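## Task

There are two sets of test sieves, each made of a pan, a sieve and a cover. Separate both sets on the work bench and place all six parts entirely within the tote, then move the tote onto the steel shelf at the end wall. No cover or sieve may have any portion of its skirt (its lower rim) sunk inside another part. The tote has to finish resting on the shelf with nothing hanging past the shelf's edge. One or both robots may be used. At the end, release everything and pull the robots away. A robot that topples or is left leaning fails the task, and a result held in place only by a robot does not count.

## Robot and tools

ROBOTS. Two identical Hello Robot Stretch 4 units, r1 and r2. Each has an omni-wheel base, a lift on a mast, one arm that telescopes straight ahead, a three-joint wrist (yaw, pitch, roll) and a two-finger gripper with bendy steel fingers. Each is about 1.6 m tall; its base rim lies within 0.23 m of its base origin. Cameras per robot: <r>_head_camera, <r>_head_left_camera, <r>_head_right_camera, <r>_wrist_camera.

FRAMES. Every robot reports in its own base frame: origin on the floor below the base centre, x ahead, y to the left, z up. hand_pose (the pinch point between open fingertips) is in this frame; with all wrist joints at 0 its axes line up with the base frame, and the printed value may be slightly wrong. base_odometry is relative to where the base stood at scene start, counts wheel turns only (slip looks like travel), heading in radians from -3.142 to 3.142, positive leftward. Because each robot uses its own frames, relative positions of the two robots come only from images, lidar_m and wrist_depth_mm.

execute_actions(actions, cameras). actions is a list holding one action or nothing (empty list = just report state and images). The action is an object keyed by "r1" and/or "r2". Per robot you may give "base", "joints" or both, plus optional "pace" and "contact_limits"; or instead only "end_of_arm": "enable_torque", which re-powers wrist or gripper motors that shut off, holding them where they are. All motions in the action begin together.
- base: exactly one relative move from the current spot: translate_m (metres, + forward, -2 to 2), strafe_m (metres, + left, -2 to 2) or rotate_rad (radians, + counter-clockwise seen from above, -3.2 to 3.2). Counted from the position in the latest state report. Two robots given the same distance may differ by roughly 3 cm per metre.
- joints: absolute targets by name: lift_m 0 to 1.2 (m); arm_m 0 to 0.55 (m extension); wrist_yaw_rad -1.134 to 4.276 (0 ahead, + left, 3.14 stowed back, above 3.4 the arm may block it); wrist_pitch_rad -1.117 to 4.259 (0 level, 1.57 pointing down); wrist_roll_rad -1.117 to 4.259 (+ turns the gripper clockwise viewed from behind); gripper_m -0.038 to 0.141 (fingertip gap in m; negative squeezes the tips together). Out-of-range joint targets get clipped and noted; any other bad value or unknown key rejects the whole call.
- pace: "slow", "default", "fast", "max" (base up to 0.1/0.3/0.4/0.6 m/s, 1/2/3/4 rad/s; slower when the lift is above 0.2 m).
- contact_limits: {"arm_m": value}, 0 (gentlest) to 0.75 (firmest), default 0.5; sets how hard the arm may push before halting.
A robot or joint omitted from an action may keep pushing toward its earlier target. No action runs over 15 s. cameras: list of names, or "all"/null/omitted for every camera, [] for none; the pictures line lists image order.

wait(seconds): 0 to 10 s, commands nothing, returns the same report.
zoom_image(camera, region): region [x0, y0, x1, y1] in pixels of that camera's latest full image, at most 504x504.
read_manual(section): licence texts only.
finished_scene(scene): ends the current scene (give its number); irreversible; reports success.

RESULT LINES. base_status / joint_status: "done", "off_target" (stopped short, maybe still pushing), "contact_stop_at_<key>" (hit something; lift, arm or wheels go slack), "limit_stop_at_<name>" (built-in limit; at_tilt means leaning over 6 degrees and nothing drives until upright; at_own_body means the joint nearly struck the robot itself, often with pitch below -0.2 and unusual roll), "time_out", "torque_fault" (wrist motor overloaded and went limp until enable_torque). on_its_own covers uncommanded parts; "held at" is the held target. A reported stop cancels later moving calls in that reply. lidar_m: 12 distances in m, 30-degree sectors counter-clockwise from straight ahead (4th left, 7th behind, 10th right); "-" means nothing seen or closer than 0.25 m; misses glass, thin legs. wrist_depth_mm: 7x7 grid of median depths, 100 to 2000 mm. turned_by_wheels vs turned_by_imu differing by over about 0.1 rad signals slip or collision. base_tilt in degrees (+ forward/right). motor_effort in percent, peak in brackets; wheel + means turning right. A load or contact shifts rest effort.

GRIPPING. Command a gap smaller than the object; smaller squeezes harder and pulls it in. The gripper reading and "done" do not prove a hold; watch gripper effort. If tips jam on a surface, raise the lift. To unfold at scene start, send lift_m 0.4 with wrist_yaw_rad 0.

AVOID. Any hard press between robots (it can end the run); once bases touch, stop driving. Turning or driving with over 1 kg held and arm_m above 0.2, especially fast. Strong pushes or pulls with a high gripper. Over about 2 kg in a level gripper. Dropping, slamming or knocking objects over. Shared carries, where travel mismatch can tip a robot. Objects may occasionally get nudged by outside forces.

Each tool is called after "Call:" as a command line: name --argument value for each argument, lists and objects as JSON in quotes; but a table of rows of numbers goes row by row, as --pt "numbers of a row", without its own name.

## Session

Call:
execute_actions --actions '[]'

Scene clock: 0.00 s.
r1.base_odometry: x=+0.000 y=+0.000 heading=+0.000 (m, m, rad; r1's odometry frame)
r1.turned_by_wheels: +0.000 (rad since the last result)
r1.turned_by_imu: +0.000 (rad since the last result)
r1.base_tilt: forward=-0.4 right=-1.0 (deg)
r1.lidar_m: 3.28 3.85 3.88 1.22 1.39 5.28 1.67 0.98 0.85 0.85 1.01 1.79
r1.base_status: not commanded
r1.joint_positions: lift_m=+0.252 arm_m=+0.001 wrist_yaw_rad=+3.188 wrist_pitch_rad=-0.001 wrist_roll_rad=-0.002 gripper_m=+0.057
r1.joint_status: not commanded
r1.motor_effort: lift_m=+20 arm_m=-1 wrist_yaw_rad=+0 wrist_pitch_rad=-4 wrist_roll_rad=-1 gripper_m=-4 wheel_0=+0 wheel_1=+0 wheel_2=+1 (%)
r1.hand_pose: x=-0.1206 y=+0.0738 z=+0.4301 quat_wxyz=(-0.023, +0.000, -0.001, +1.000) (m; r1's base frame)
r1.wrist_depth_mm: - 140 244 - - - - / - 112 139 - - - - / - 114 138 - - - - / - 137 172 - - - - / 211 1205 1756 - - - - / 976 1255 212 1808 213 1808 1808 / 976 1042 1138 147 1098 1160 1205
r2.base_odometry: x=+0.000 y=+0.000 heading=+0.000 (m, m, rad; r2's odometry frame)
r2.turned_by_wheels: +0.000 (rad since the last result)
r2.turned_by_imu: +0.000 (rad since the last result)
r2.base_tilt: forward=-0.4 right=+0.4 (deg)
r2.lidar_m: 2.03 2.04 1.05 0.87 0.85 0.99 1.62 3.08 3.22 3.84 1.13 1.19
r2.base_status: not commanded
r2.joint_positions: lift_m=+0.211 arm_m=+0.000 wrist_yaw_rad=+3.198 wrist_pitch_rad=-0.001 wrist_roll_rad=+0.015 gripper_m=+0.057
r2.joint_status: not commanded
r2.motor_effort: lift_m=+17 arm_m=-1 wrist_yaw_rad=+1 wrist_pitch_rad=-6 wrist_roll_rad=+0 gripper_m=-3 wheel_0=+0 wheel_1=+0 wheel_2=+0 (%)
r2.hand_pose: x=-0.1223 y=+0.0709 z=+0.3895 quat_wxyz=(-0.028, +0.000, +0.007, +1.000) (m; r2's base frame)
r2.wrist_depth_mm: - 137 183 - 1661 1118 878 / - 110 137 - 1661 1160 891 / - 115 137 - 1708 1160 878 / - 136 178 - 1756 1138 917 / 211 - - - 1618 1160 891 / 217 1464 200 1464 192 1138 904 / 220 946 976 124 991 931 878
pictures: r1_head_camera, r1_head_left_camera, r1_head_right_camera, r1_wrist_camera, r2_head_camera, r2_head_left_camera, r2_head_right_camera, r2_wrist_camera
camera_calibration (this result's frames):
r1_wrist_camera: T_world_to_cam=[[-0.046019, 0.998823, 0.0153243, -0.086276], [-0.0442776, 0.0132859, -0.998931, 0.483142], [-0.997959, -0.0466484, 0.043614, 0.0911166], [0, 0, 0, 1]] pos_world=[0.108353, 0.0840059, 0.479974]
r2_wrist_camera: T_world_to_cam=[[-0.0978181, 0.994687, -0.032094, -0.0588024], [-0.00531213, -0.03277, -0.999449, 0.445752], [-0.99519, -0.0975937, 0.00848941, 0.105627], [0, 0, 0, 1]] pos_world=[0.101735, 0.0834058, 0.442722]
Images, in order (width x height): r1_head_camera 420x560, r1_head_left_camera 420x672, r1_head_right_camera 420x672, r1_wrist_camera 616x392, r2_head_camera 420x560, r2_head_left_camera 420x672, r2_head_right_camera 420x672, r2_wrist_camera 616x392.

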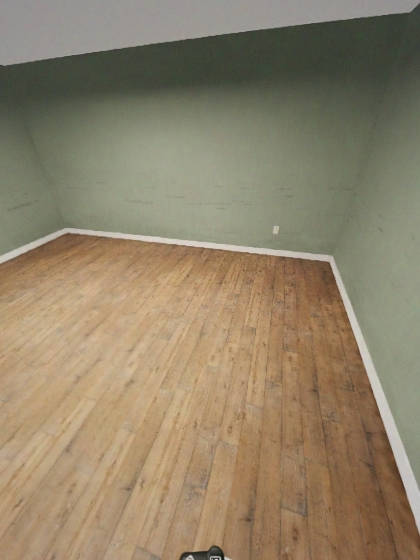

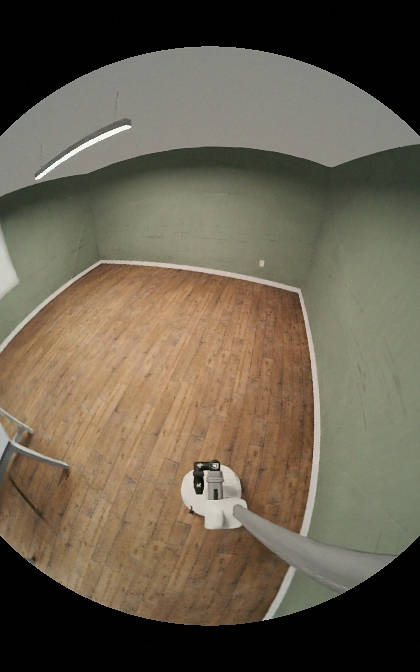

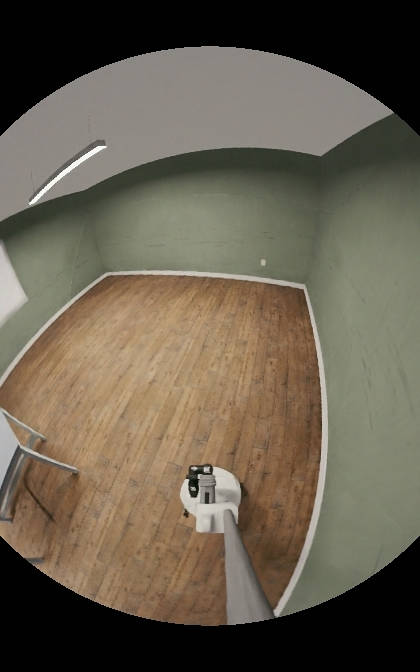

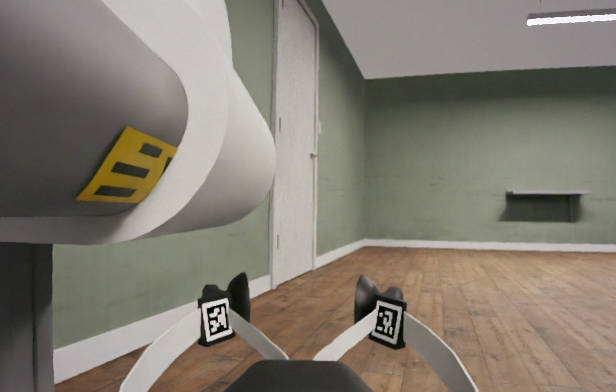

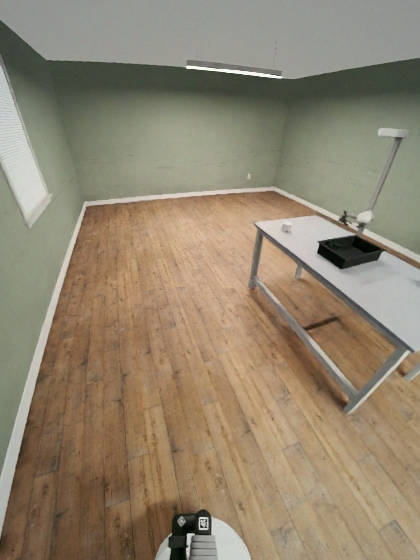

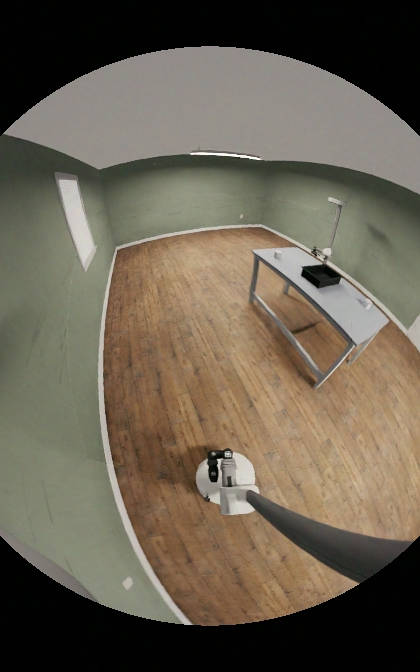

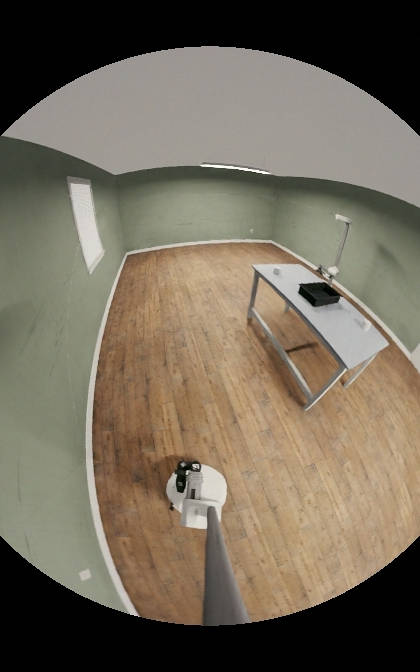

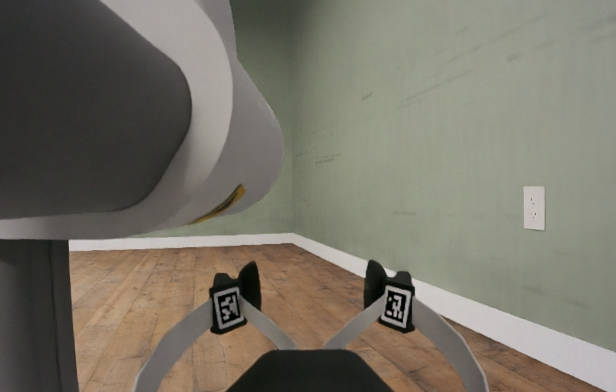

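Call:
zoom_image --camera "r2_head_right_camera" --region '[230, 250, 420, 420]'

Call:
zoom_image --camera "r1_head_right_camera" --region '[0, 390, 150, 580]'

Call:
zoom_image --camera "r2_head_camera" --region '[240, 200, 420, 420]'

Region (230, 250, 420, 420) of r2_head_right_camera's 420x672 image, scaled by 2.653, with more detail than that image has; it fills the top 451 rows of this view, and the rest is white.

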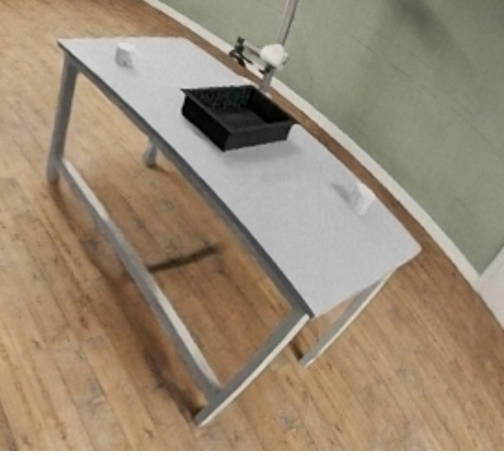

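Region (0, 390, 150, 580) of r1_head_right_camera's 420x672 image, scaled by 2.653, with more detail than that image has; it fills the left 398 columns of this view, and the rest is white.

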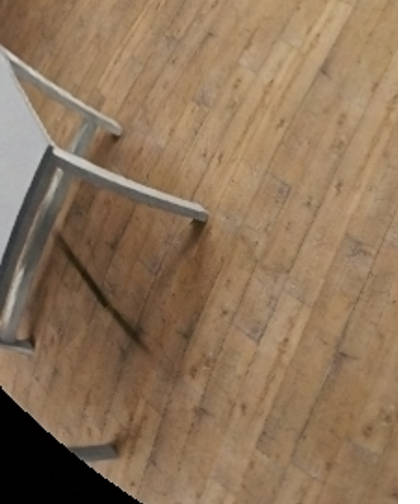

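Region (240, 200, 420, 420) of r2_head_camera's 420x560 image, scaled by 2.291, with more detail than that image has; it fills the left 412 columns of this view, and the rest is white.

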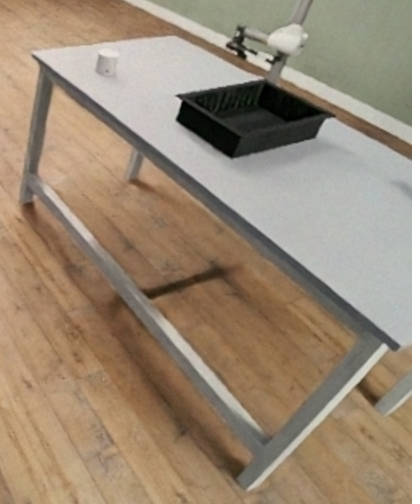

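Call:
execute_actions --actions '[{"r1": {"base": {"rotate_rad": 0.836}, "pace": "fast"}, "r2": {"base": {"rotate_rad": -0.087}, "pace": "fast"}}]' --cameras '[]'

Call:
execute_actions --actions '[{"r1": {"base": {"strafe_m": 2.0}, "joints": {"lift_m": 1.02, "wrist_yaw_rad": 0}, "pace": "fast"}, "r2": {"base": {"translate_m": 1.76}, "joints": {"lift_m": 1.02, "wrist_yaw_rad": 0}, "pace": "fast"}}]' --cameras '["r1_head_camera", "r2_head_right_camera"]'

Scene clock: 121.33 s.
r1.base_odometry: x=+0.000 y=+0.000 heading=+0.836 (m, m, rad; r1's odometry frame)
r1.turned_by_wheels: +0.836 (rad since the last result)
r1.turned_by_imu: +0.853 (rad since the last result)
r1.base_tilt: forward=-0.4 right=-1.0 (deg)
r1.lidar_m: 3.95 1.22 1.22 1.82 2.51 1.13 0.87 0.83 0.90 1.32 3.27 3.49
r1.base_status: done
r1.joint_positions: lift_m=+0.252 arm_m=+0.001 wrist_yaw_rad=+3.188 wrist_pitch_rad=-0.001 wrist_roll_rad=-0.002 gripper_m=+0.057
r1.joint_status: not commanded
r1.motor_effort: lift_m=+20(20) arm_m=-1(0) wrist_yaw_rad=+0(0) wrist_pitch_rad=-3(4) wrist_roll_rad=+0(1) gripper_m=-3(3) wheel_0=-1(7) wheel_1=-1(9) wheel_2=-2(15) (%)
r1.hand_pose: x=-0.1206 y=+0.0738 z=+0.4301 quat_wxyz=(-0.023, +0.000, -0.001, +1.000) (m; r1's base frame)
r1.wrist_depth_mm: - 140 244 1078 1205 1336 1537 / - 112 139 1078 1160 1336 1576 / - 114 139 1060 1160 1366 1537 / - 136 172 1078 1182 1308 1499 / 211 866 946 1060 1182 1308 1464 / 798 866 211 1042 213 1336 1464 / 809 842 931 146 1118 1160 1205
r2.base_odometry: x=+0.000 y=+0.000 heading=-0.087 (m, m, rad; r2's odometry frame)
r2.turned_by_wheels: -0.087 (rad since the last result)
r2.turned_by_imu: -0.090 (rad since the last result)
r2.base_tilt: forward=-0.5 right=+0.4 (deg)
r2.lidar_m: 1.80 2.48 1.13 0.87 0.85 0.91 1.39 3.03 3.13 3.90 1.14 1.16
r2.base_status: done
r2.joint_positions: lift_m=+0.211 arm_m=+0.000 wrist_yaw_rad=+3.198 wrist_pitch_rad=-0.001 wrist_roll_rad=+0.015 gripper_m=+0.057
r2.joint_status: not commanded
r2.motor_effort: lift_m=+17(17) arm_m=-1(1) wrist_yaw_rad=+1(1) wrist_pitch_rad=-9(8) wrist_roll_rad=-1(0) gripper_m=-3(2) wheel_0=+1(5) wheel_1=+0(4) wheel_2=+0(9) (%)
r2.hand_pose: x=-0.1223 y=+0.0709 z=+0.3895 quat_wxyz=(-0.028, +0.000, +0.007, +1.000) (m; r2's base frame)
r2.wrist_depth_mm: - 137 183 - 1430 1042 854 / - 110 136 - 1464 1060 842 / - 114 137 - 1464 1060 866 / - 136 178 - 1499 1060 866 / 211 - - - 1430 1098 866 / 218 1464 200 1537 192 1042 866 / 220 960 960 124 991 904 842
pictures: none
No camera images: the call's "cameras" was empty. Leave "cameras" out to get every camera's image.

Scene clock: 127.47 s.
r1.base_odometry: x=-1.484 y=+1.341 heading=+0.835 (m, m, rad; r1's odometry frame)
r1.turned_by_wheels: +0.000 (rad since the last result)
r1.turned_by_imu: +0.005 (rad since the last result)
r1.base_tilt: forward=-0.4 right=-1.0 (deg)
r1.lidar_m: 0.30 0.28 3.26 3.31 3.25 2.25 1.71 1.70 1.84 2.67 0.90 0.39
r1.base_status: done
r1.joint_positions: lift_m=+1.020 arm_m=+0.001 wrist_yaw_rad=+0.000 wrist_pitch_rad=-0.001 wrist_roll_rad=-0.002 gripper_m=+0.057
r1.joint_status: all done
r1.motor_effort: lift_m=+23(23) arm_m=+0(0) wrist_yaw_rad=-2(4) wrist_pitch_rad=-4(4) wrist_roll_rad=-1(1) gripper_m=-4(4) wheel_0=+2(13) wheel_1=-3(14) wheel_2=+0(1) (%)
r1.hand_pose: x=+0.4602 y=-0.0873 z=+1.1982 quat_wxyz=(+1.000, -0.001, +0.000, +0.000) (m; r1's base frame)
r1.wrist_depth_mm: - - - - - - - / - - - - - - - / - - - - - - - / - - - - 1537 - - / - - - - - - - / - - 211 - 213 - - / - - - 147 1464 1118 -
r2.base_odometry: x=+1.753 y=-0.153 heading=-0.087 (m, m, rad; r2's odometry frame)
r2.turned_by_wheels: +0.000 (rad since the last result)
r2.turned_by_imu: +0.000 (rad since the last result)
r2.base_tilt: forward=-0.5 right=+0.4 (deg)
r2.lidar_m: 3.86 3.79 2.02 1.61 1.59 1.71 2.58 1.11 0.49 0.37 0.36 0.39
r2.base_status: done
r2.joint_positions: lift_m=+1.020 arm_m=+0.000 wrist_yaw_rad=+0.000 wrist_pitch_rad=+0.000 wrist_roll_rad=+0.015 gripper_m=+0.057
r2.joint_status: all done
r2.motor_effort: lift_m=+21(28) arm_m=-1(1) wrist_yaw_rad=+1(5) wrist_pitch_rad=-8(8) wrist_roll_rad=+0(1) gripper_m=+0(1) wheel_0=-2(7) wheel_1=-2(6) wheel_2=+1(10) (%)
r2.hand_pose: x=+0.4592 y=-0.0874 z=+1.1981 quat_wxyz=(+1.000, +0.007, +0.000, +0.000) (m; r2's base frame)
r2.wrist_depth_mm: - - - - - - - / - - - - - - - / - - - - - - - / - - - - - - - / - - - - - - - / - - 200 - 192 - - / - - - 124 - - -
pictures: r1_head_camera, r2_head_right_camera
Images, in order (width x height): r1_head_camera 420x560, r2_head_right_camera 420x672.

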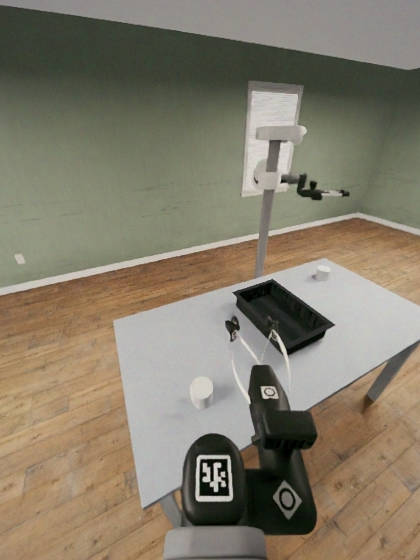

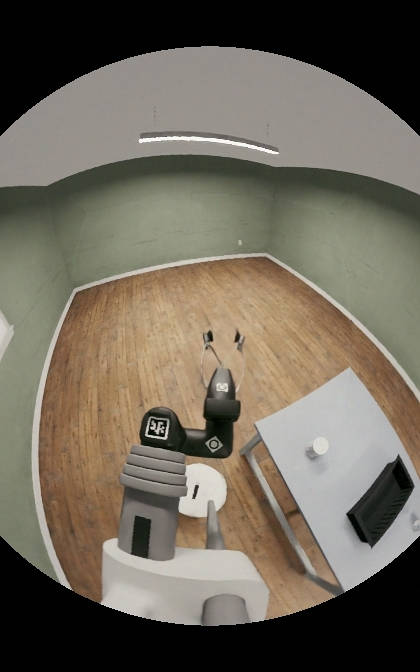

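Call:
execute_actions --actions '[{"r1": {"base": {"rotate_rad": 0.405}, "joints": {"wrist_pitch_rad": 1.57, "wrist_roll_rad": 1.57, "gripper_m": 0.105, "arm_m": 0.25}, "pace": "fast"}, "r2": {"base": {"rotate_rad": -1.165}, "joints": {"wrist_pitch_rad": 1.57, "wrist_roll_rad": 1.57, "gripper_m": 0.105, "arm_m": 0.3}, "pace": "fast"}}]' --cameras '["r1_head_camera", "r2_head_camera", "r1_wrist_camera", "r2_wrist_camera"]'

Scene clock: 136.47 s.
r1.base_odometry: x=-1.484 y=+1.341 heading=+1.240 (m, m, rad; r1's odometry frame)
r1.turned_by_wheels: +0.405 (rad since the last result)
r1.turned_by_imu: +0.412 (rad since the last result)
r1.base_tilt: forward=-0.4 right=-1.0 (deg)
r1.lidar_m: 0.28 3.16 3.44 3.26 2.51 1.78 1.69 1.76 2.35 1.36 0.45 0.32
r1.base_status: done
r1.joint_positions: lift_m=+1.020 arm_m=+0.249 wrist_yaw_rad=+0.000 wrist_pitch_rad=+1.570 wrist_roll_rad=+1.570 gripper_m=+0.105
r1.joint_status: all done
r1.motor_effort: lift_m=+22(22) arm_m=+5(5) wrist_yaw_rad=-1(2) wrist_pitch_rad=+3(6) wrist_roll_rad=+2(6) gripper_m=-3(5) wheel_0=-1(5) wheel_1=-1(6) wheel_2=-2(9) (%)
r1.hand_pose: x=+0.4204 y=-0.0874 z=+0.9096 quat_wxyz=(+0.501, +0.500, +0.500, -0.499) (m; r1's base frame)
r1.wrist_depth_mm: 373 375 377 379 377 1138 1160 / 373 373 375 375 377 1138 1138 / 368 370 300 375 375 1118 1118 / 368 366 300 373 375 931 1118 / 366 368 368 370 373 904 1118 / 362 364 222 368 218 891 1118 / 362 364 362 147 366 1098 1098
r2.base_odometry: x=+1.753 y=-0.153 heading=-1.252 (m, m, rad; r2's odometry frame)
r2.turned_by_wheels: -1.165 (rad since the last result)
r2.turned_by_imu: -1.188 (rad since the last result)
r2.base_tilt: forward=-0.5 right=+0.3 (deg)
r2.lidar_m: 0.36 0.38 3.99 3.81 2.34 1.66 1.58 1.67 2.23 4.48 0.52 0.38
r2.base_status: done
r2.joint_positions: lift_m=+1.020 arm_m=+0.299 wrist_yaw_rad=+0.000 wrist_pitch_rad=+1.570 wrist_roll_rad=+1.570 gripper_m=+0.105
r2.joint_status: all done
r2.motor_effort: lift_m=+20(21) arm_m=+4(7) wrist_yaw_rad=+0(1) wrist_pitch_rad=+0(3) wrist_roll_rad=+0(1) gripper_m=-3(1) wheel_0=+2(6) wheel_1=+0(4) wheel_2=-2(6) (%)
r2.hand_pose: x=+0.4705 y=-0.0874 z=+0.9095 quat_wxyz=(+0.501, +0.500, +0.500, -0.499) (m; r2's base frame)
r2.wrist_depth_mm: 370 373 370 368 1118 1138 1118 / 375 368 370 370 1098 1138 1118 / 373 373 373 370 1138 1138 1160 / 375 373 373 370 946 917 891 / 375 375 373 370 370 931 931 / 375 373 196 370 214 904 1138 / 375 373 300 123 1138 1118 1118
pictures: r1_head_camera, r1_wrist_camera, r2_head_camera, r2_wrist_camera
camera_calibration (this result's frames):
r1_wrist_camera: T_world_to_cam=[[-0.999889, -0.0148644, -0.000583722, 0.419163], [-0.0148255, 0.998964, -0.0430231, 0.192507], [0.00122263, -0.0430097, -0.999074, 1.13126], [0, 0, 0, 1]] pos_world=[0.420588, -0.137422, 1.13874]
r2_wrist_camera: T_world_to_cam=[[-0.998975, 0.0159205, -0.0423847, 0.521153], [0.016216, 0.999846, -0.00663848, 0.140632], [0.0422725, -0.00731898, -0.999079, 1.11184], [0, 0, 0, 1]] pos_world=[0.471338, -0.14077, 1.13383]
Images, in order (width x height): r1_head_camera 420x560, r1_wrist_camera 616x392, r2_head_camera 420x560, r2_wrist_camera 616x392.

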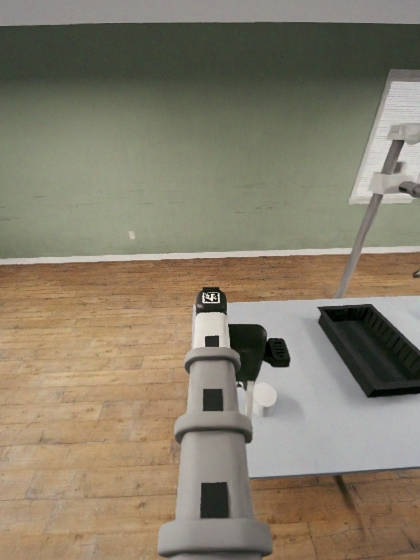

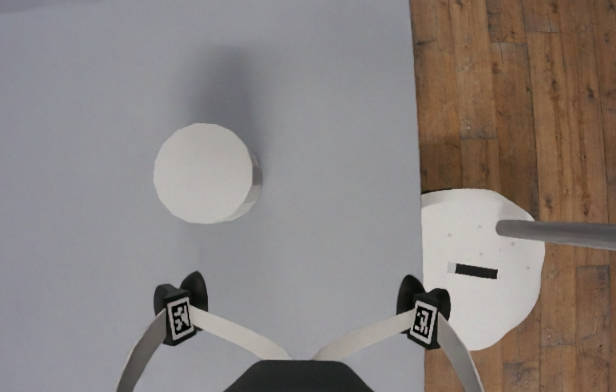

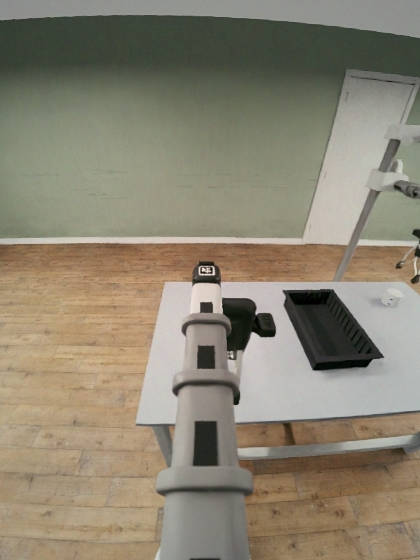

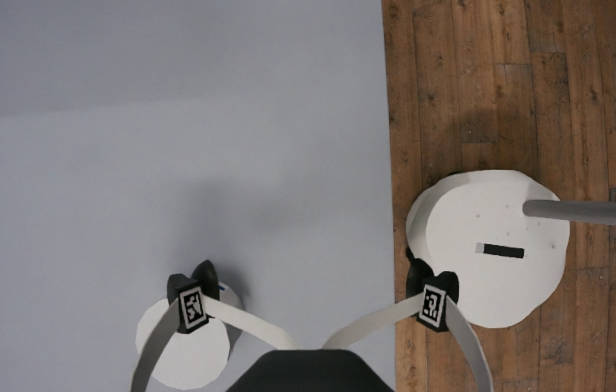

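Call:
execute_actions --actions '[{"r1": {"base": {"strafe_m": -0.079}, "joints": {"arm_m": 0.329}, "pace": "fast"}, "r2": {"base": {"strafe_m": 0.06}, "joints": {"arm_m": 0.402}, "pace": "fast"}}]' --cameras '["r1_wrist_camera", "r2_wrist_camera"]'

Scene clock: 177.70 s.
r1.base_odometry: x=-1.409 y=+1.316 heading=+1.240 (m, m, rad; r1's odometry frame)
r1.turned_by_wheels: +0.000 (rad since the last result)
r1.turned_by_imu: -0.001 (rad since the last result)
r1.base_tilt: forward=-0.4 right=-1.0 (deg)
r1.lidar_m: 0.29 0.30 3.53 3.34 2.50 1.78 1.69 1.73 2.35 1.34 0.44 0.30
r1.base_status: done
r1.joint_positions: lift_m=+1.020 arm_m=+0.328 wrist_yaw_rad=+0.000 wrist_pitch_rad=+1.570 wrist_roll_rad=+1.570 gripper_m=+0.105
r1.joint_status: all done
r1.motor_effort: lift_m=+23(23) arm_m=+5(8) wrist_yaw_rad=-2(1) wrist_pitch_rad=+3(3) wrist_roll_rad=+2(1) gripper_m=-1(2) wheel_0=-2(11) wheel_1=+1(10) wheel_2=+0(4) (%)
r1.hand_pose: x=+0.4992 y=-0.0874 z=+0.9096 quat_wxyz=(+0.501, +0.500, +0.500, -0.499) (m; r1's base frame)
r1.wrist_depth_mm: 375 375 377 377 379 1160 1138 / 373 375 375 375 377 377 1138 / 370 370 373 375 375 377 1138 / 368 368 370 370 373 375 1118 / 366 366 368 298 370 373 904 / 364 364 222 297 218 370 917 / 362 362 366 147 366 368 1118
r2.base_odometry: x=+1.810 y=-0.134 heading=-1.252 (m, m, rad; r2's odometry frame)
r2.turned_by_wheels: +0.000 (rad since the last result)
r2.turned_by_imu: -0.001 (rad since the last result)
r2.base_tilt: forward=-0.4 right=+0.4 (deg)
r2.lidar_m: 0.37 0.40 3.89 3.76 2.32 1.68 1.59 1.65 2.24 4.56 0.56 0.41
r2.base_status: done
r2.joint_positions: lift_m=+1.020 arm_m=+0.401 wrist_yaw_rad=+0.000 wrist_pitch_rad=+1.570 wrist_roll_rad=+1.570 gripper_m=+0.105
r2.joint_status: all done
r2.motor_effort: lift_m=+20(21) arm_m=+4(7) wrist_yaw_rad=+1(0) wrist_pitch_rad=-1(0) wrist_roll_rad=+0(0) gripper_m=+1(0) wheel_0=+2(8) wheel_1=+0(8) wheel_2=-1(3) (%)
r2.hand_pose: x=+0.5724 y=-0.0874 z=+0.9095 quat_wxyz=(+0.501, +0.500, +0.500, -0.499) (m; r2's base frame)
r2.wrist_depth_mm: 375 370 373 370 368 1138 1118 / 370 373 370 368 368 368 1118 / 373 373 373 370 368 368 1138 / 375 373 370 370 368 368 904 / 375 370 370 297 370 368 917 / 375 373 196 300 213 370 917 / 373 373 373 122 368 370 1138
pictures: r1_wrist_camera, r2_wrist_camera
camera_calibration (this result's frames):
r1_wrist_camera: T_world_to_cam=[[-0.999892, -0.0146695, -0.000221724, 0.497729], [-0.0146464, 0.998967, -0.0430177, 0.193582], [0.000852544, -0.0430098, -0.999074, 1.13135], [0, 0, 0, 1]] pos_world=[0.499546, -0.137422, 1.13874]
r2_wrist_camera: T_world_to_cam=[[-0.99898, 0.0161442, -0.042179, 0.622812], [0.0164385, 0.999843, -0.00664182, 0.138854], [0.0420651, -0.0073284, -0.999088, 1.10765], [0, 0, 0, 1]] pos_world=[0.5733, -0.14077, 1.13383]
Images, in order (width x height): r1_wrist_camera 616x392, r2_wrist_camera 616x392.

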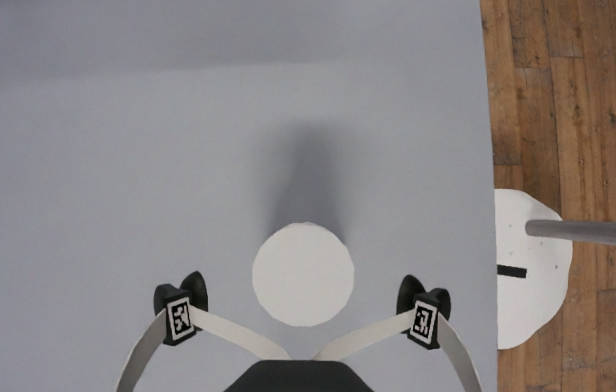

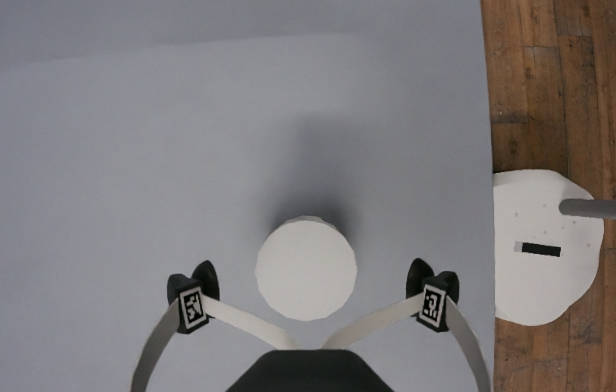

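Call:
execute_actions --actions '[{"r1": {"joints": {"lift_m": 0.941, "gripper_m": 0.092}, "pace": "fast"}, "r2": {"joints": {"lift_m": 0.938, "arm_m": 0.407, "gripper_m": 0.092}, "pace": "fast"}}]' --cameras '["r1_wrist_camera", "r2_wrist_camera"]'

Scene clock: 195.03 s.
r1.base_odometry: x=-1.409 y=+1.316 heading=+1.240 (m, m, rad; r1's odometry frame)
r1.turned_by_wheels: +0.000 (rad since the last result)
r1.turned_by_imu: -0.001 (rad since the last result)
r1.base_tilt: forward=-0.4 right=-1.0 (deg)
r1.lidar_m: 0.29 0.31 3.51 3.34 2.52 1.78 1.69 1.76 2.35 1.35 0.44 0.31
r1.base_status: not commanded
r1.joint_positions: lift_m=+0.941 arm_m=+0.328 wrist_yaw_rad=+0.000 wrist_pitch_rad=+1.570 wrist_roll_rad=+1.570 gripper_m=+0.092
r1.joint_status: all done
r1.motor_effort: lift_m=+18(22) arm_m=+5(6) wrist_yaw_rad=-1(0) wrist_pitch_rad=+1(3) wrist_roll_rad=+0(0) gripper_m=-4(3) wheel_0=-2(2) wheel_1=+1(1) wheel_2=+0(0) (%)
r1.hand_pose: x=+0.4992 y=-0.0874 z=+0.8309 quat_wxyz=(+0.501, +0.500, +0.500, -0.499) (m; r1's base frame)
r1.wrist_depth_mm: 297 297 298 298 298 300 1078 / 294 296 297 296 297 298 1060 / 293 293 294 296 296 297 1060 / 290 291 291 293 294 296 1042 / 289 290 291 220 293 293 831 / 287 289 218 219 212 291 831 / 286 286 287 146 289 290 1025
r2.base_odometry: x=+1.810 y=-0.134 heading=-1.252 (m, m, rad; r2's odometry frame)
r2.turned_by_wheels: +0.000 (rad since the last result)
r2.turned_by_imu: -0.001 (rad since the last result)
r2.base_tilt: forward=-0.4 right=+0.4 (deg)
r2.lidar_m: 0.36 0.38 3.91 3.75 2.35 1.67 1.59 1.67 2.27 4.54 0.55 0.41
r2.base_status: not commanded
r2.joint_positions: lift_m=+0.938 arm_m=+0.406 wrist_yaw_rad=+0.000 wrist_pitch_rad=+1.570 wrist_roll_rad=+1.570 gripper_m=+0.092
r2.joint_status: all done
r2.motor_effort: lift_m=+14(19) arm_m=+4(4) wrist_yaw_rad=+1(1) wrist_pitch_rad=+0(1) wrist_roll_rad=+1(1) gripper_m=-2(1) wheel_0=+2(2) wheel_1=+1(0) wheel_2=-1(1) (%)
r2.hand_pose: x=+0.5774 y=-0.0874 z=+0.8280 quat_wxyz=(+0.501, +0.500, +0.500, -0.499) (m; r2's base frame)
r2.wrist_depth_mm: 290 290 289 289 289 287 1042 / 290 290 289 289 287 287 1042 / 290 289 290 289 289 286 1042 / 291 290 290 287 287 289 831 / 290 290 290 216 289 289 831 / 293 290 200 216 195 287 831 / 291 290 290 125 290 289 1042
pictures: r1_wrist_camera, r2_wrist_camera
camera_calibration (this result's frames):
r1_wrist_camera: T_world_to_cam=[[-0.999892, -0.0146694, -0.000221724, 0.497715], [-0.0146463, 0.998967, -0.0430177, 0.190198], [0.000852539, -0.0430098, -0.999074, 1.05274], [0, 0, 0, 1]] pos_world=[0.49955, -0.137422, 1.06006]
r2_wrist_camera: T_world_to_cam=[[-0.998982, 0.0161994, -0.0420999, 0.624278], [0.0164933, 0.999842, -0.00664313, 0.138201], [0.0419856, -0.00733073, -0.999091, 1.02609], [0, 0, 0, 1]] pos_world=[0.578282, -0.14077, 1.05236]
Images, in order (width x height): r1_wrist_camera 616x392, r2_wrist_camera 616x392.

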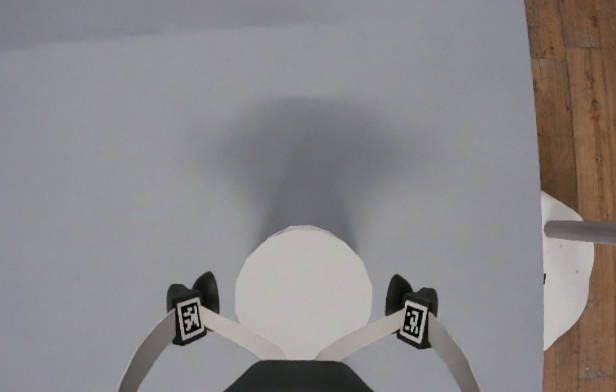

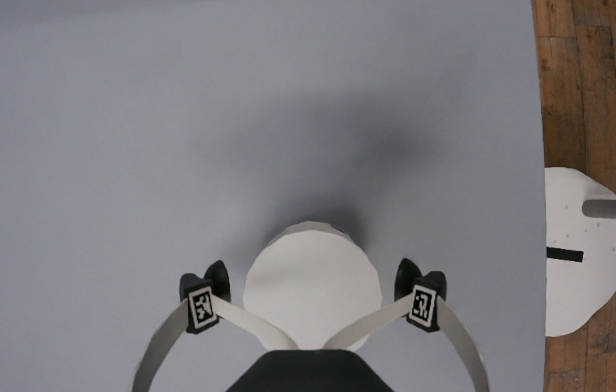

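Call:
execute_actions --actions '[{"r1": {"joints": {"gripper_m": 0.05}, "pace": "default"}, "r2": {"joints": {"gripper_m": 0.05}, "pace": "default"}}]' --cameras '[]'

Call:
execute_actions --actions '[{"r1": {"joints": {"lift_m": 0.975}, "pace": "default"}, "r2": {"joints": {"lift_m": 0.972}, "pace": "default"}}]' --cameras '["r1_wrist_camera", "r2_wrist_camera", "r1_head_camera", "r2_head_camera"]'

Scene clock: 202.87 s.
r1.base_odometry: x=-1.409 y=+1.316 heading=+1.240 (m, m, rad; r1's odometry frame)
r1.turned_by_wheels: +0.000 (rad since the last result)
r1.turned_by_imu: -0.001 (rad since the last result)
r1.base_tilt: forward=-0.3 right=-1.0 (deg)
r1.lidar_m: 0.30 0.29 3.52 3.34 2.50 1.76 1.71 1.75 2.34 1.34 0.46 0.31
r1.base_status: not commanded
r1.joint_positions: lift_m=+0.941 arm_m=+0.328 wrist_yaw_rad=+0.000 wrist_pitch_rad=+1.570 wrist_roll_rad=+1.570 gripper_m=+0.050
r1.joint_status: all done
r1.motor_effort: lift_m=+19(19) arm_m=+5(6) wrist_yaw_rad=-1(1) wrist_pitch_rad=+1(2) wrist_roll_rad=+0(1) gripper_m=-17(16) wheel_0=-3(2) wheel_1=+1(1) wheel_2=+0(0) (%)
r1.hand_pose: x=+0.4992 y=-0.0874 z=+0.8309 quat_wxyz=(+0.501, +0.500, +0.500, -0.499) (m; r1's base frame)
r1.wrist_depth_mm: 296 297 297 298 300 300 1060 / 294 296 296 297 298 297 1060 / 293 293 294 294 296 297 1042 / 291 291 291 294 294 296 1042 / 287 290 291 216 293 294 831 / 287 289 207 214 208 291 831 / 285 286 287 213 287 290 1025
r2.base_odometry: x=+1.810 y=-0.134 heading=-1.252 (m, m, rad; r2's odometry frame)
r2.turned_by_wheels: +0.000 (rad since the last result)
r2.turned_by_imu: -0.001 (rad since the last result)
r2.base_tilt: forward=-0.5 right=+0.3 (deg)
r2.lidar_m: 0.36 0.38 3.92 3.73 2.33 1.66 1.59 1.65 2.24 4.54 0.55 0.39
r2.base_status: not commanded
r2.joint_positions: lift_m=+0.938 arm_m=+0.406 wrist_yaw_rad=+0.000 wrist_pitch_rad=+1.570 wrist_roll_rad=+1.570 gripper_m=+0.050
r2.joint_status: all done
r2.motor_effort: lift_m=+15(14) arm_m=+4(4) wrist_yaw_rad=+1(1) wrist_pitch_rad=-1(1) wrist_roll_rad=+0(1) gripper_m=-14(10) wheel_0=+2(2) wheel_1=+1(0) wheel_2=-1(1) (%)
r2.hand_pose: x=+0.5774 y=-0.0874 z=+0.8280 quat_wxyz=(+0.501, +0.500, +0.500, -0.499) (m; r2's base frame)
r2.wrist_depth_mm: 290 289 289 289 287 286 1042 / 291 290 289 290 287 286 1060 / 291 290 289 289 287 287 1042 / 289 290 290 289 287 287 820 / 291 290 291 212 289 289 831 / 290 291 198 212 193 287 831 / 293 291 290 161 289 287 1042
pictures: none
No camera images: the call's "cameras" was empty. Leave "cameras" out to get every camera's image.

Scene clock: 203.83 s.
r1.base_odometry: x=-1.409 y=+1.316 heading=+1.240 (m, m, rad; r1's odometry frame)
r1.turned_by_wheels: +0.000 (rad since the last result)
r1.turned_by_imu: +0.000 (rad since the last result)
r1.base_tilt: forward=-0.4 right=-1.0 (deg)
r1.lidar_m: 0.29 0.31 3.50 3.34 2.51 1.76 1.69 1.75 2.37 1.34 0.44 0.30
r1.base_status: not commanded
r1.joint_positions: lift_m=+0.975 arm_m=+0.328 wrist_yaw_rad=+0.000 wrist_pitch_rad=+1.570 wrist_roll_rad=+1.570 gripper_m=+0.050
r1.joint_status: all done
r1.motor_effort: lift_m=+23(22) arm_m=+6(5) wrist_yaw_rad=-2(3) wrist_pitch_rad=+3(3) wrist_roll_rad=+2(1) gripper_m=-16(17) wheel_0=-3(2) wheel_1=+1(1) wheel_2=+0(0) (%)
r1.hand_pose: x=+0.4992 y=-0.0874 z=+0.8645 quat_wxyz=(+0.501, +0.500, +0.500, -0.499) (m; r1's base frame)
r1.wrist_depth_mm: 329 330 330 332 332 334 1098 / 327 327 329 332 334 332 1098 / 325 324 327 327 330 330 1078 / 324 325 325 325 329 329 1078 / 322 322 324 216 325 327 866 / 320 320 208 215 208 325 878 / 317 319 320 214 322 322 1078
r2.base_odometry: x=+1.810 y=-0.134 heading=-1.252 (m, m, rad; r2's odometry frame)
r2.turned_by_wheels: +0.000 (rad since the last result)
r2.turned_by_imu: +0.000 (rad since the last result)
r2.base_tilt: forward=-0.5 right=+0.3 (deg)
r2.lidar_m: 0.36 0.38 3.93 3.73 2.30 1.67 1.57 1.65 2.23 4.56 0.56 0.39
r2.base_status: not commanded
r2.joint_positions: lift_m=+0.972 arm_m=+0.406 wrist_yaw_rad=+0.000 wrist_pitch_rad=+1.570 wrist_roll_rad=+1.570 gripper_m=+0.050
r2.joint_status: all done
r2.motor_effort: lift_m=+22(23) arm_m=+4(4) wrist_yaw_rad=+1(1) wrist_pitch_rad=-1(1) wrist_roll_rad=+1(0) gripper_m=-13(16) wheel_0=+2(2) wheel_1=+1(1) wheel_2=-1(1) (%)
r2.hand_pose: x=+0.5774 y=-0.0874 z=+0.8614 quat_wxyz=(+0.501, +0.500, +0.500, -0.499) (m; r2's base frame)
r2.wrist_depth_mm: 325 324 322 322 320 320 1078 / 322 324 322 322 322 320 1098 / 324 324 324 320 320 324 1060 / 324 325 324 324 322 320 866 / 327 322 322 212 322 320 866 / 324 325 198 211 193 322 866 / 327 325 324 161 322 322 1078
pictures: r1_head_camera, r1_wrist_camera, r2_head_camera, r2_wrist_camera
camera_calibration (this result's frames):
r1_wrist_camera: T_world_to_cam=[[-0.999892, -0.0146694, -0.000201698, 0.497702], [-0.0146471, 0.998967, -0.0430174, 0.191644], [0.000832529, -0.0430098, -0.999074, 1.08633], [0, 0, 0, 1]] pos_world=[0.499551, -0.137422, 1.09367]
r2_wrist_camera: T_world_to_cam=[[-0.998982, 0.0161994, -0.0420998, 0.625685], [0.0164933, 0.999842, -0.00664313, 0.138423], [0.0419855, -0.00733073, -0.999091, 1.05943], [0, 0, 0, 1]] pos_world=[0.578284, -0.14077, 1.08572]
Images, in order (width x height): r1_head_camera 420x560, r1_wrist_camera 616x392, r2_head_camera 420x560, r2_wrist_camera 616x392.

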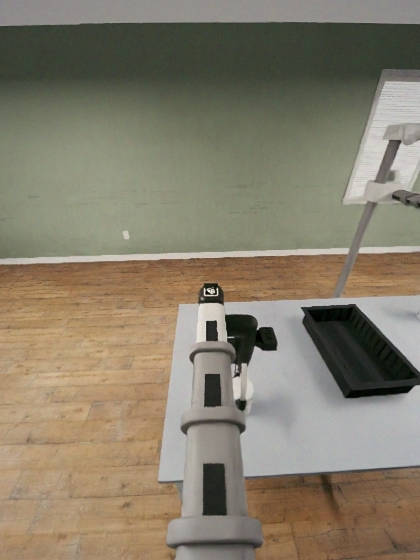

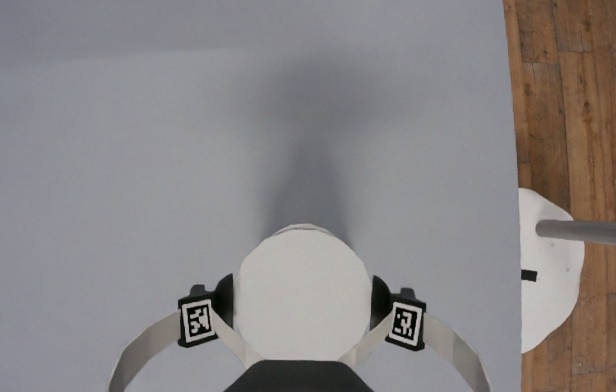

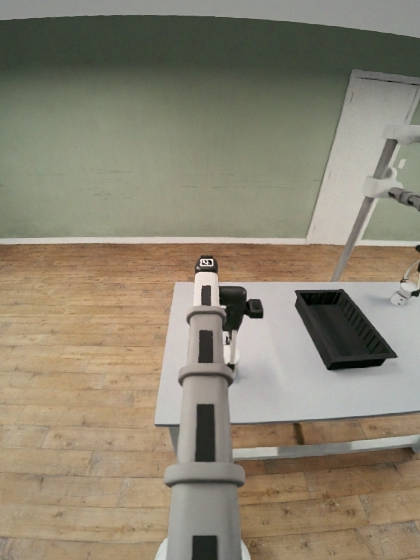

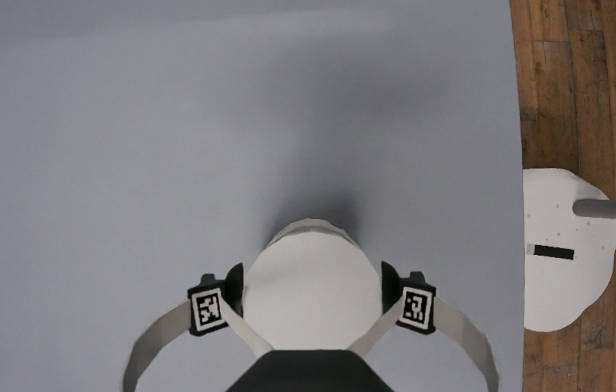

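Call:
zoom_image --camera "r2_head_camera" --region '[370, 260, 420, 320]'

Call:
zoom_image --camera "r1_head_camera" --region '[215, 350, 295, 430]'

Region (370, 260, 420, 320) of r2_head_camera's 420x560 image, scaled by 8.400, with more detail than that image has.

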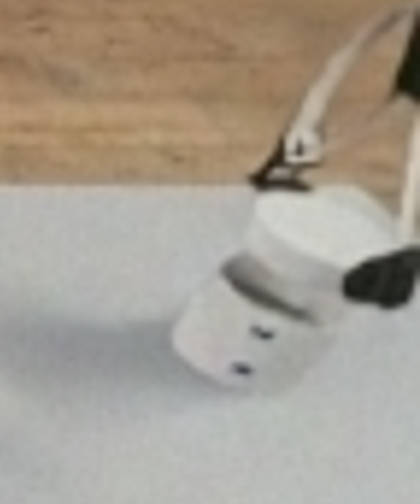

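Region (215, 350, 295, 430) of r1_head_camera's 420x560 image, scaled by 6.300, with more detail than that image has.

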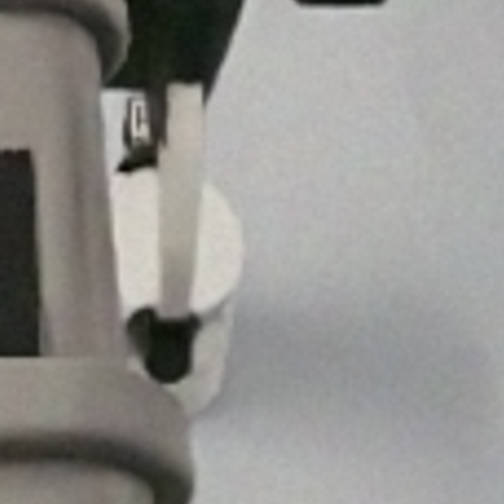

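Call:
execute_actions --actions '[{"r1": {"base": {"strafe_m": -0.42}, "joints": {"lift_m": 1.035, "arm_m": 0.47}, "pace": "default"}, "r2": {"base": {"strafe_m": -0.46}, "joints": {"lift_m": 1.03, "arm_m": 0.47}, "pace": "default"}}]' --cameras '["r1_wrist_camera", "r2_wrist_camera", "r1_head_camera"]'

Scene clock: 232.10 s.
r1.base_odometry: x=-1.012 y=+1.179 heading=+1.240 (m, m, rad; r1's odometry frame)
r1.turned_by_wheels: +0.000 (rad since the last result)
r1.turned_by_imu: -0.002 (rad since the last result)
r1.base_tilt: forward=-0.4 right=-1.0 (deg)
r1.lidar_m: 0.30 0.32 0.43 3.76 2.51 1.78 1.69 1.74 2.33 4.56 0.47 0.34
r1.base_status: done
r1.joint_positions: lift_m=+1.035 arm_m=+0.469 wrist_yaw_rad=+0.000 wrist_pitch_rad=+1.570 wrist_roll_rad=+1.570 gripper_m=+0.050
r1.joint_status: all done
r1.motor_effort: lift_m=+23(19) arm_m=+5(6) wrist_yaw_rad=-1(0) wrist_pitch_rad=+3(2) wrist_roll_rad=+1(1) gripper_m=-17(18) wheel_0=-1(8) wheel_1=+0(12) wheel_2=+0(3) (%)
r1.hand_pose: x=+0.6402 y=-0.0874 z=+0.9246 quat_wxyz=(+0.501, +0.500, +0.500, -0.499) (m; r1's base frame)
r1.wrist_depth_mm: 301 301 303 307 307 394 397 / 211 384 384 387 387 394 394 / 382 382 384 387 387 389 392 / 379 382 382 382 384 389 389 / 379 379 379 216 379 387 387 / 349 377 207 214 208 384 384 / 290 291 293 213 379 382 382
r2.base_odometry: x=+1.374 y=-0.278 heading=-1.252 (m, m, rad; r2's odometry frame)
r2.turned_by_wheels: +0.000 (rad since the last result)
r2.turned_by_imu: -0.001 (rad since the last result)
r2.base_tilt: forward=-0.4 right=+0.3 (deg)
r2.lidar_m: 0.36 0.39 0.54 4.20 2.32 1.65 1.58 1.66 2.21 4.08 0.57 0.41
r2.base_status: done
r2.joint_positions: lift_m=+1.030 arm_m=+0.469 wrist_yaw_rad=+0.000 wrist_pitch_rad=+1.570 wrist_roll_rad=+1.570 gripper_m=+0.050
r2.joint_status: all done
r2.motor_effort: lift_m=+21(21) arm_m=+5(3) wrist_yaw_rad=+1(1) wrist_pitch_rad=+0(1) wrist_roll_rad=+0(0) gripper_m=-15(16) wheel_0=-1(8) wheel_1=+0(7) wheel_2=-1(0) (%)
r2.hand_pose: x=+0.6404 y=-0.0874 z=+0.9195 quat_wxyz=(+0.500, +0.500, +0.500, -0.500) (m; r2's base frame)
r2.wrist_depth_mm: 384 336 291 291 301 375 1118 / 208 349 373 375 373 377 1118 / 382 379 379 377 349 377 1138 / 382 379 379 377 377 375 917 / 382 379 379 212 315 377 917 / 382 379 197 212 194 379 931 / 294 294 293 161 293 379 1118
pictures: r1_head_camera, r1_wrist_camera, r2_wrist_camera
camera_calibration (this result's frames):
r1_wrist_camera: T_world_to_cam=[[-0.999894, -0.0145825, -0.00017631, 0.638655], [-0.0145615, 0.998968, -0.0430171, 0.196238], [0.000803426, -0.0430099, -0.999074, 1.14625], [0, 0, 0, 1]] pos_world=[0.640524, -0.137422, 1.15374]
r2_wrist_camera: T_world_to_cam=[[-0.998983, 0.0162291, -0.0420744, 0.691027], [0.0165228, 0.999841, -0.00664355, 0.137751], [0.0419599, -0.00733198, -0.999092, 1.11484], [0, 0, 0, 1]] pos_world=[0.64127, -0.14077, 1.14381]
Images, in order (width x height): r1_head_camera 420x560, r1_wrist_camera 616x392, r2_wrist_camera 616x392.

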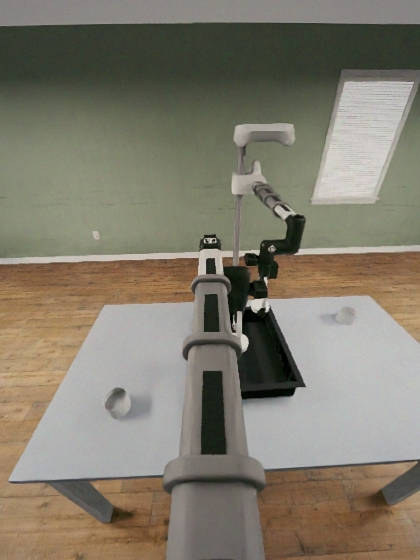

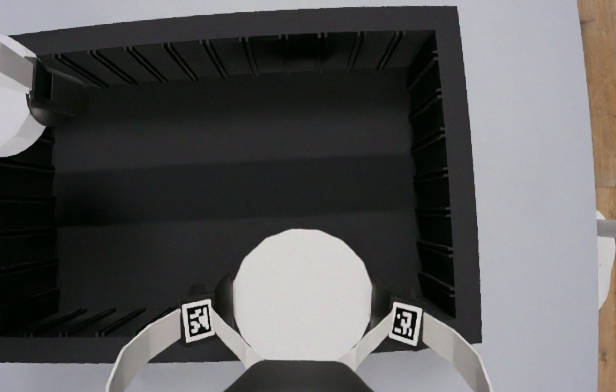

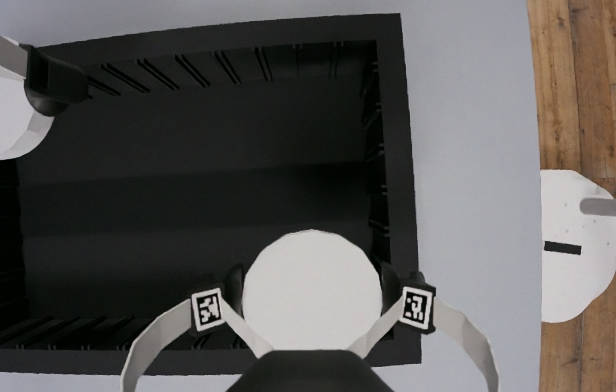

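Call:
execute_actions --actions '[{"r1": {"base": {"strafe_m": -0.016}, "joints": {"lift_m": 0.998, "arm_m": 0.447}, "pace": "default"}, "r2": {"base": {"translate_m": 0.08}, "joints": {"lift_m": 0.993, "arm_m": 0.43}, "pace": "default"}}]' --cameras '["r1_wrist_camera", "r2_wrist_camera"]'

Scene clock: 248.13 s.
r1.base_odometry: x=-0.997 y=+1.174 heading=+1.240 (m, m, rad; r1's odometry frame)
r1.turned_by_wheels: +0.000 (rad since the last result)
r1.turned_by_imu: -0.001 (rad since the last result)
r1.base_tilt: forward=-0.4 right=-0.9 (deg)
r1.lidar_m: 0.31 0.32 0.42 3.75 2.50 1.78 1.68 1.73 2.31 4.55 0.46 0.33
r1.base_status: done
r1.joint_positions: lift_m=+0.998 arm_m=+0.448 wrist_yaw_rad=+0.000 wrist_pitch_rad=+1.570 wrist_roll_rad=+1.570 gripper_m=+0.050
r1.joint_status: all done
r1.motor_effort: lift_m=+19(23) arm_m=-5(4) wrist_yaw_rad=-1(1) wrist_pitch_rad=+3(3) wrist_roll_rad=+1(1) gripper_m=-18(16) wheel_0=+1(6) wheel_1=-2(8) wheel_2=+0(5) (%)
r1.hand_pose: x=+0.6191 y=-0.0874 z=+0.8879 quat_wxyz=(+0.501, +0.500, +0.500, -0.499) (m; r1's base frame)
r1.wrist_depth_mm: 264 265 266 272 270 359 357 / 190 338 349 351 334 355 357 / 218 347 347 349 349 353 355 / 345 343 345 347 347 351 353 / 340 343 343 216 347 351 351 / 340 340 208 214 208 347 351 / 289 255 256 213 257 345 347
r2.base_odometry: x=+1.399 y=-0.354 heading=-1.252 (m, m, rad; r2's odometry frame)
r2.turned_by_wheels: +0.000 (rad since the last result)
r2.turned_by_imu: -0.001 (rad since the last result)
r2.base_tilt: forward=-0.5 right=+0.3 (deg)
r2.lidar_m: 0.29 0.31 0.43 4.21 2.41 1.74 1.64 1.72 2.34 4.07 0.46 0.31
r2.base_status: done
r2.joint_positions: lift_m=+0.993 arm_m=+0.431 wrist_yaw_rad=+0.000 wrist_pitch_rad=+1.570 wrist_roll_rad=+1.570 gripper_m=+0.050
r2.joint_status: all done
r2.motor_effort: lift_m=+14(21) arm_m=-4(3) wrist_yaw_rad=+2(1) wrist_pitch_rad=+0(1) wrist_roll_rad=+0(1) gripper_m=-14(13) wheel_0=+0(5) wheel_1=-1(6) wheel_2=+1(5) (%)
r2.hand_pose: x=+0.6019 y=-0.0874 z=+0.8830 quat_wxyz=(+0.500, +0.500, +0.500, -0.500) (m; r2's base frame)
r2.wrist_depth_mm: 257 255 258 264 271 342 338 / 185 327 342 340 338 340 340 / 211 342 340 340 340 272 340 / 345 345 340 342 338 278 340 / 343 342 342 212 342 285 342 / 343 345 198 212 193 262 343 / 293 257 271 161 255 255 342
pictures: r1_wrist_camera, r2_wrist_camera
camera_calibration (this result's frames):
r1_wrist_camera: T_world_to_cam=[[-0.999893, -0.0145955, -0.000173449, 0.617552], [-0.0145745, 0.998968, -0.043017, 0.194362], [0.000801123, -0.0430099, -0.999074, 1.10966], [0, 0, 0, 1]] pos_world=[0.61943, -0.137422, 1.1171]
r2_wrist_camera: T_world_to_cam=[[-0.998984, 0.0162496, -0.042026, 0.651001], [0.0165431, 0.999841, -0.00664435, 0.138133], [0.0419113, -0.00733284, -0.999094, 1.08004], [0, 0, 0, 1]] pos_world=[0.602788, -0.14077, 1.10734]
Images, in order (width x height): r1_wrist_camera 616x392, r2_wrist_camera 616x392.

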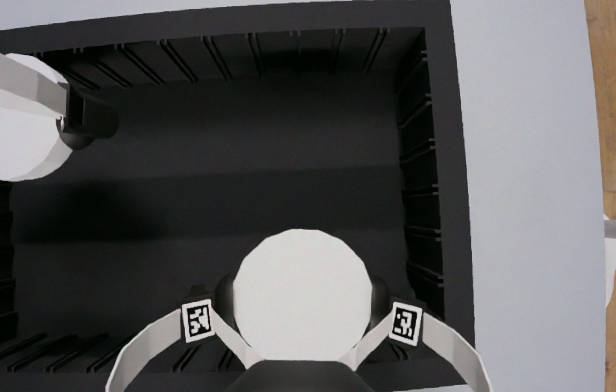

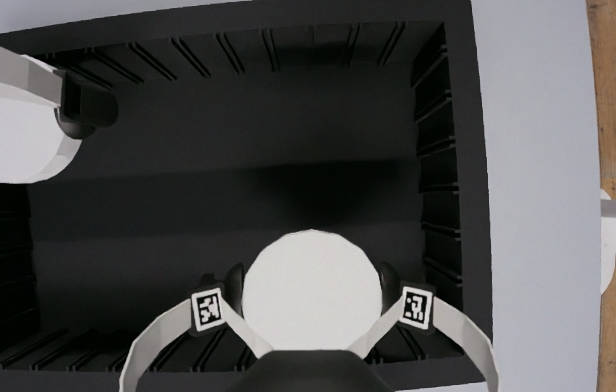

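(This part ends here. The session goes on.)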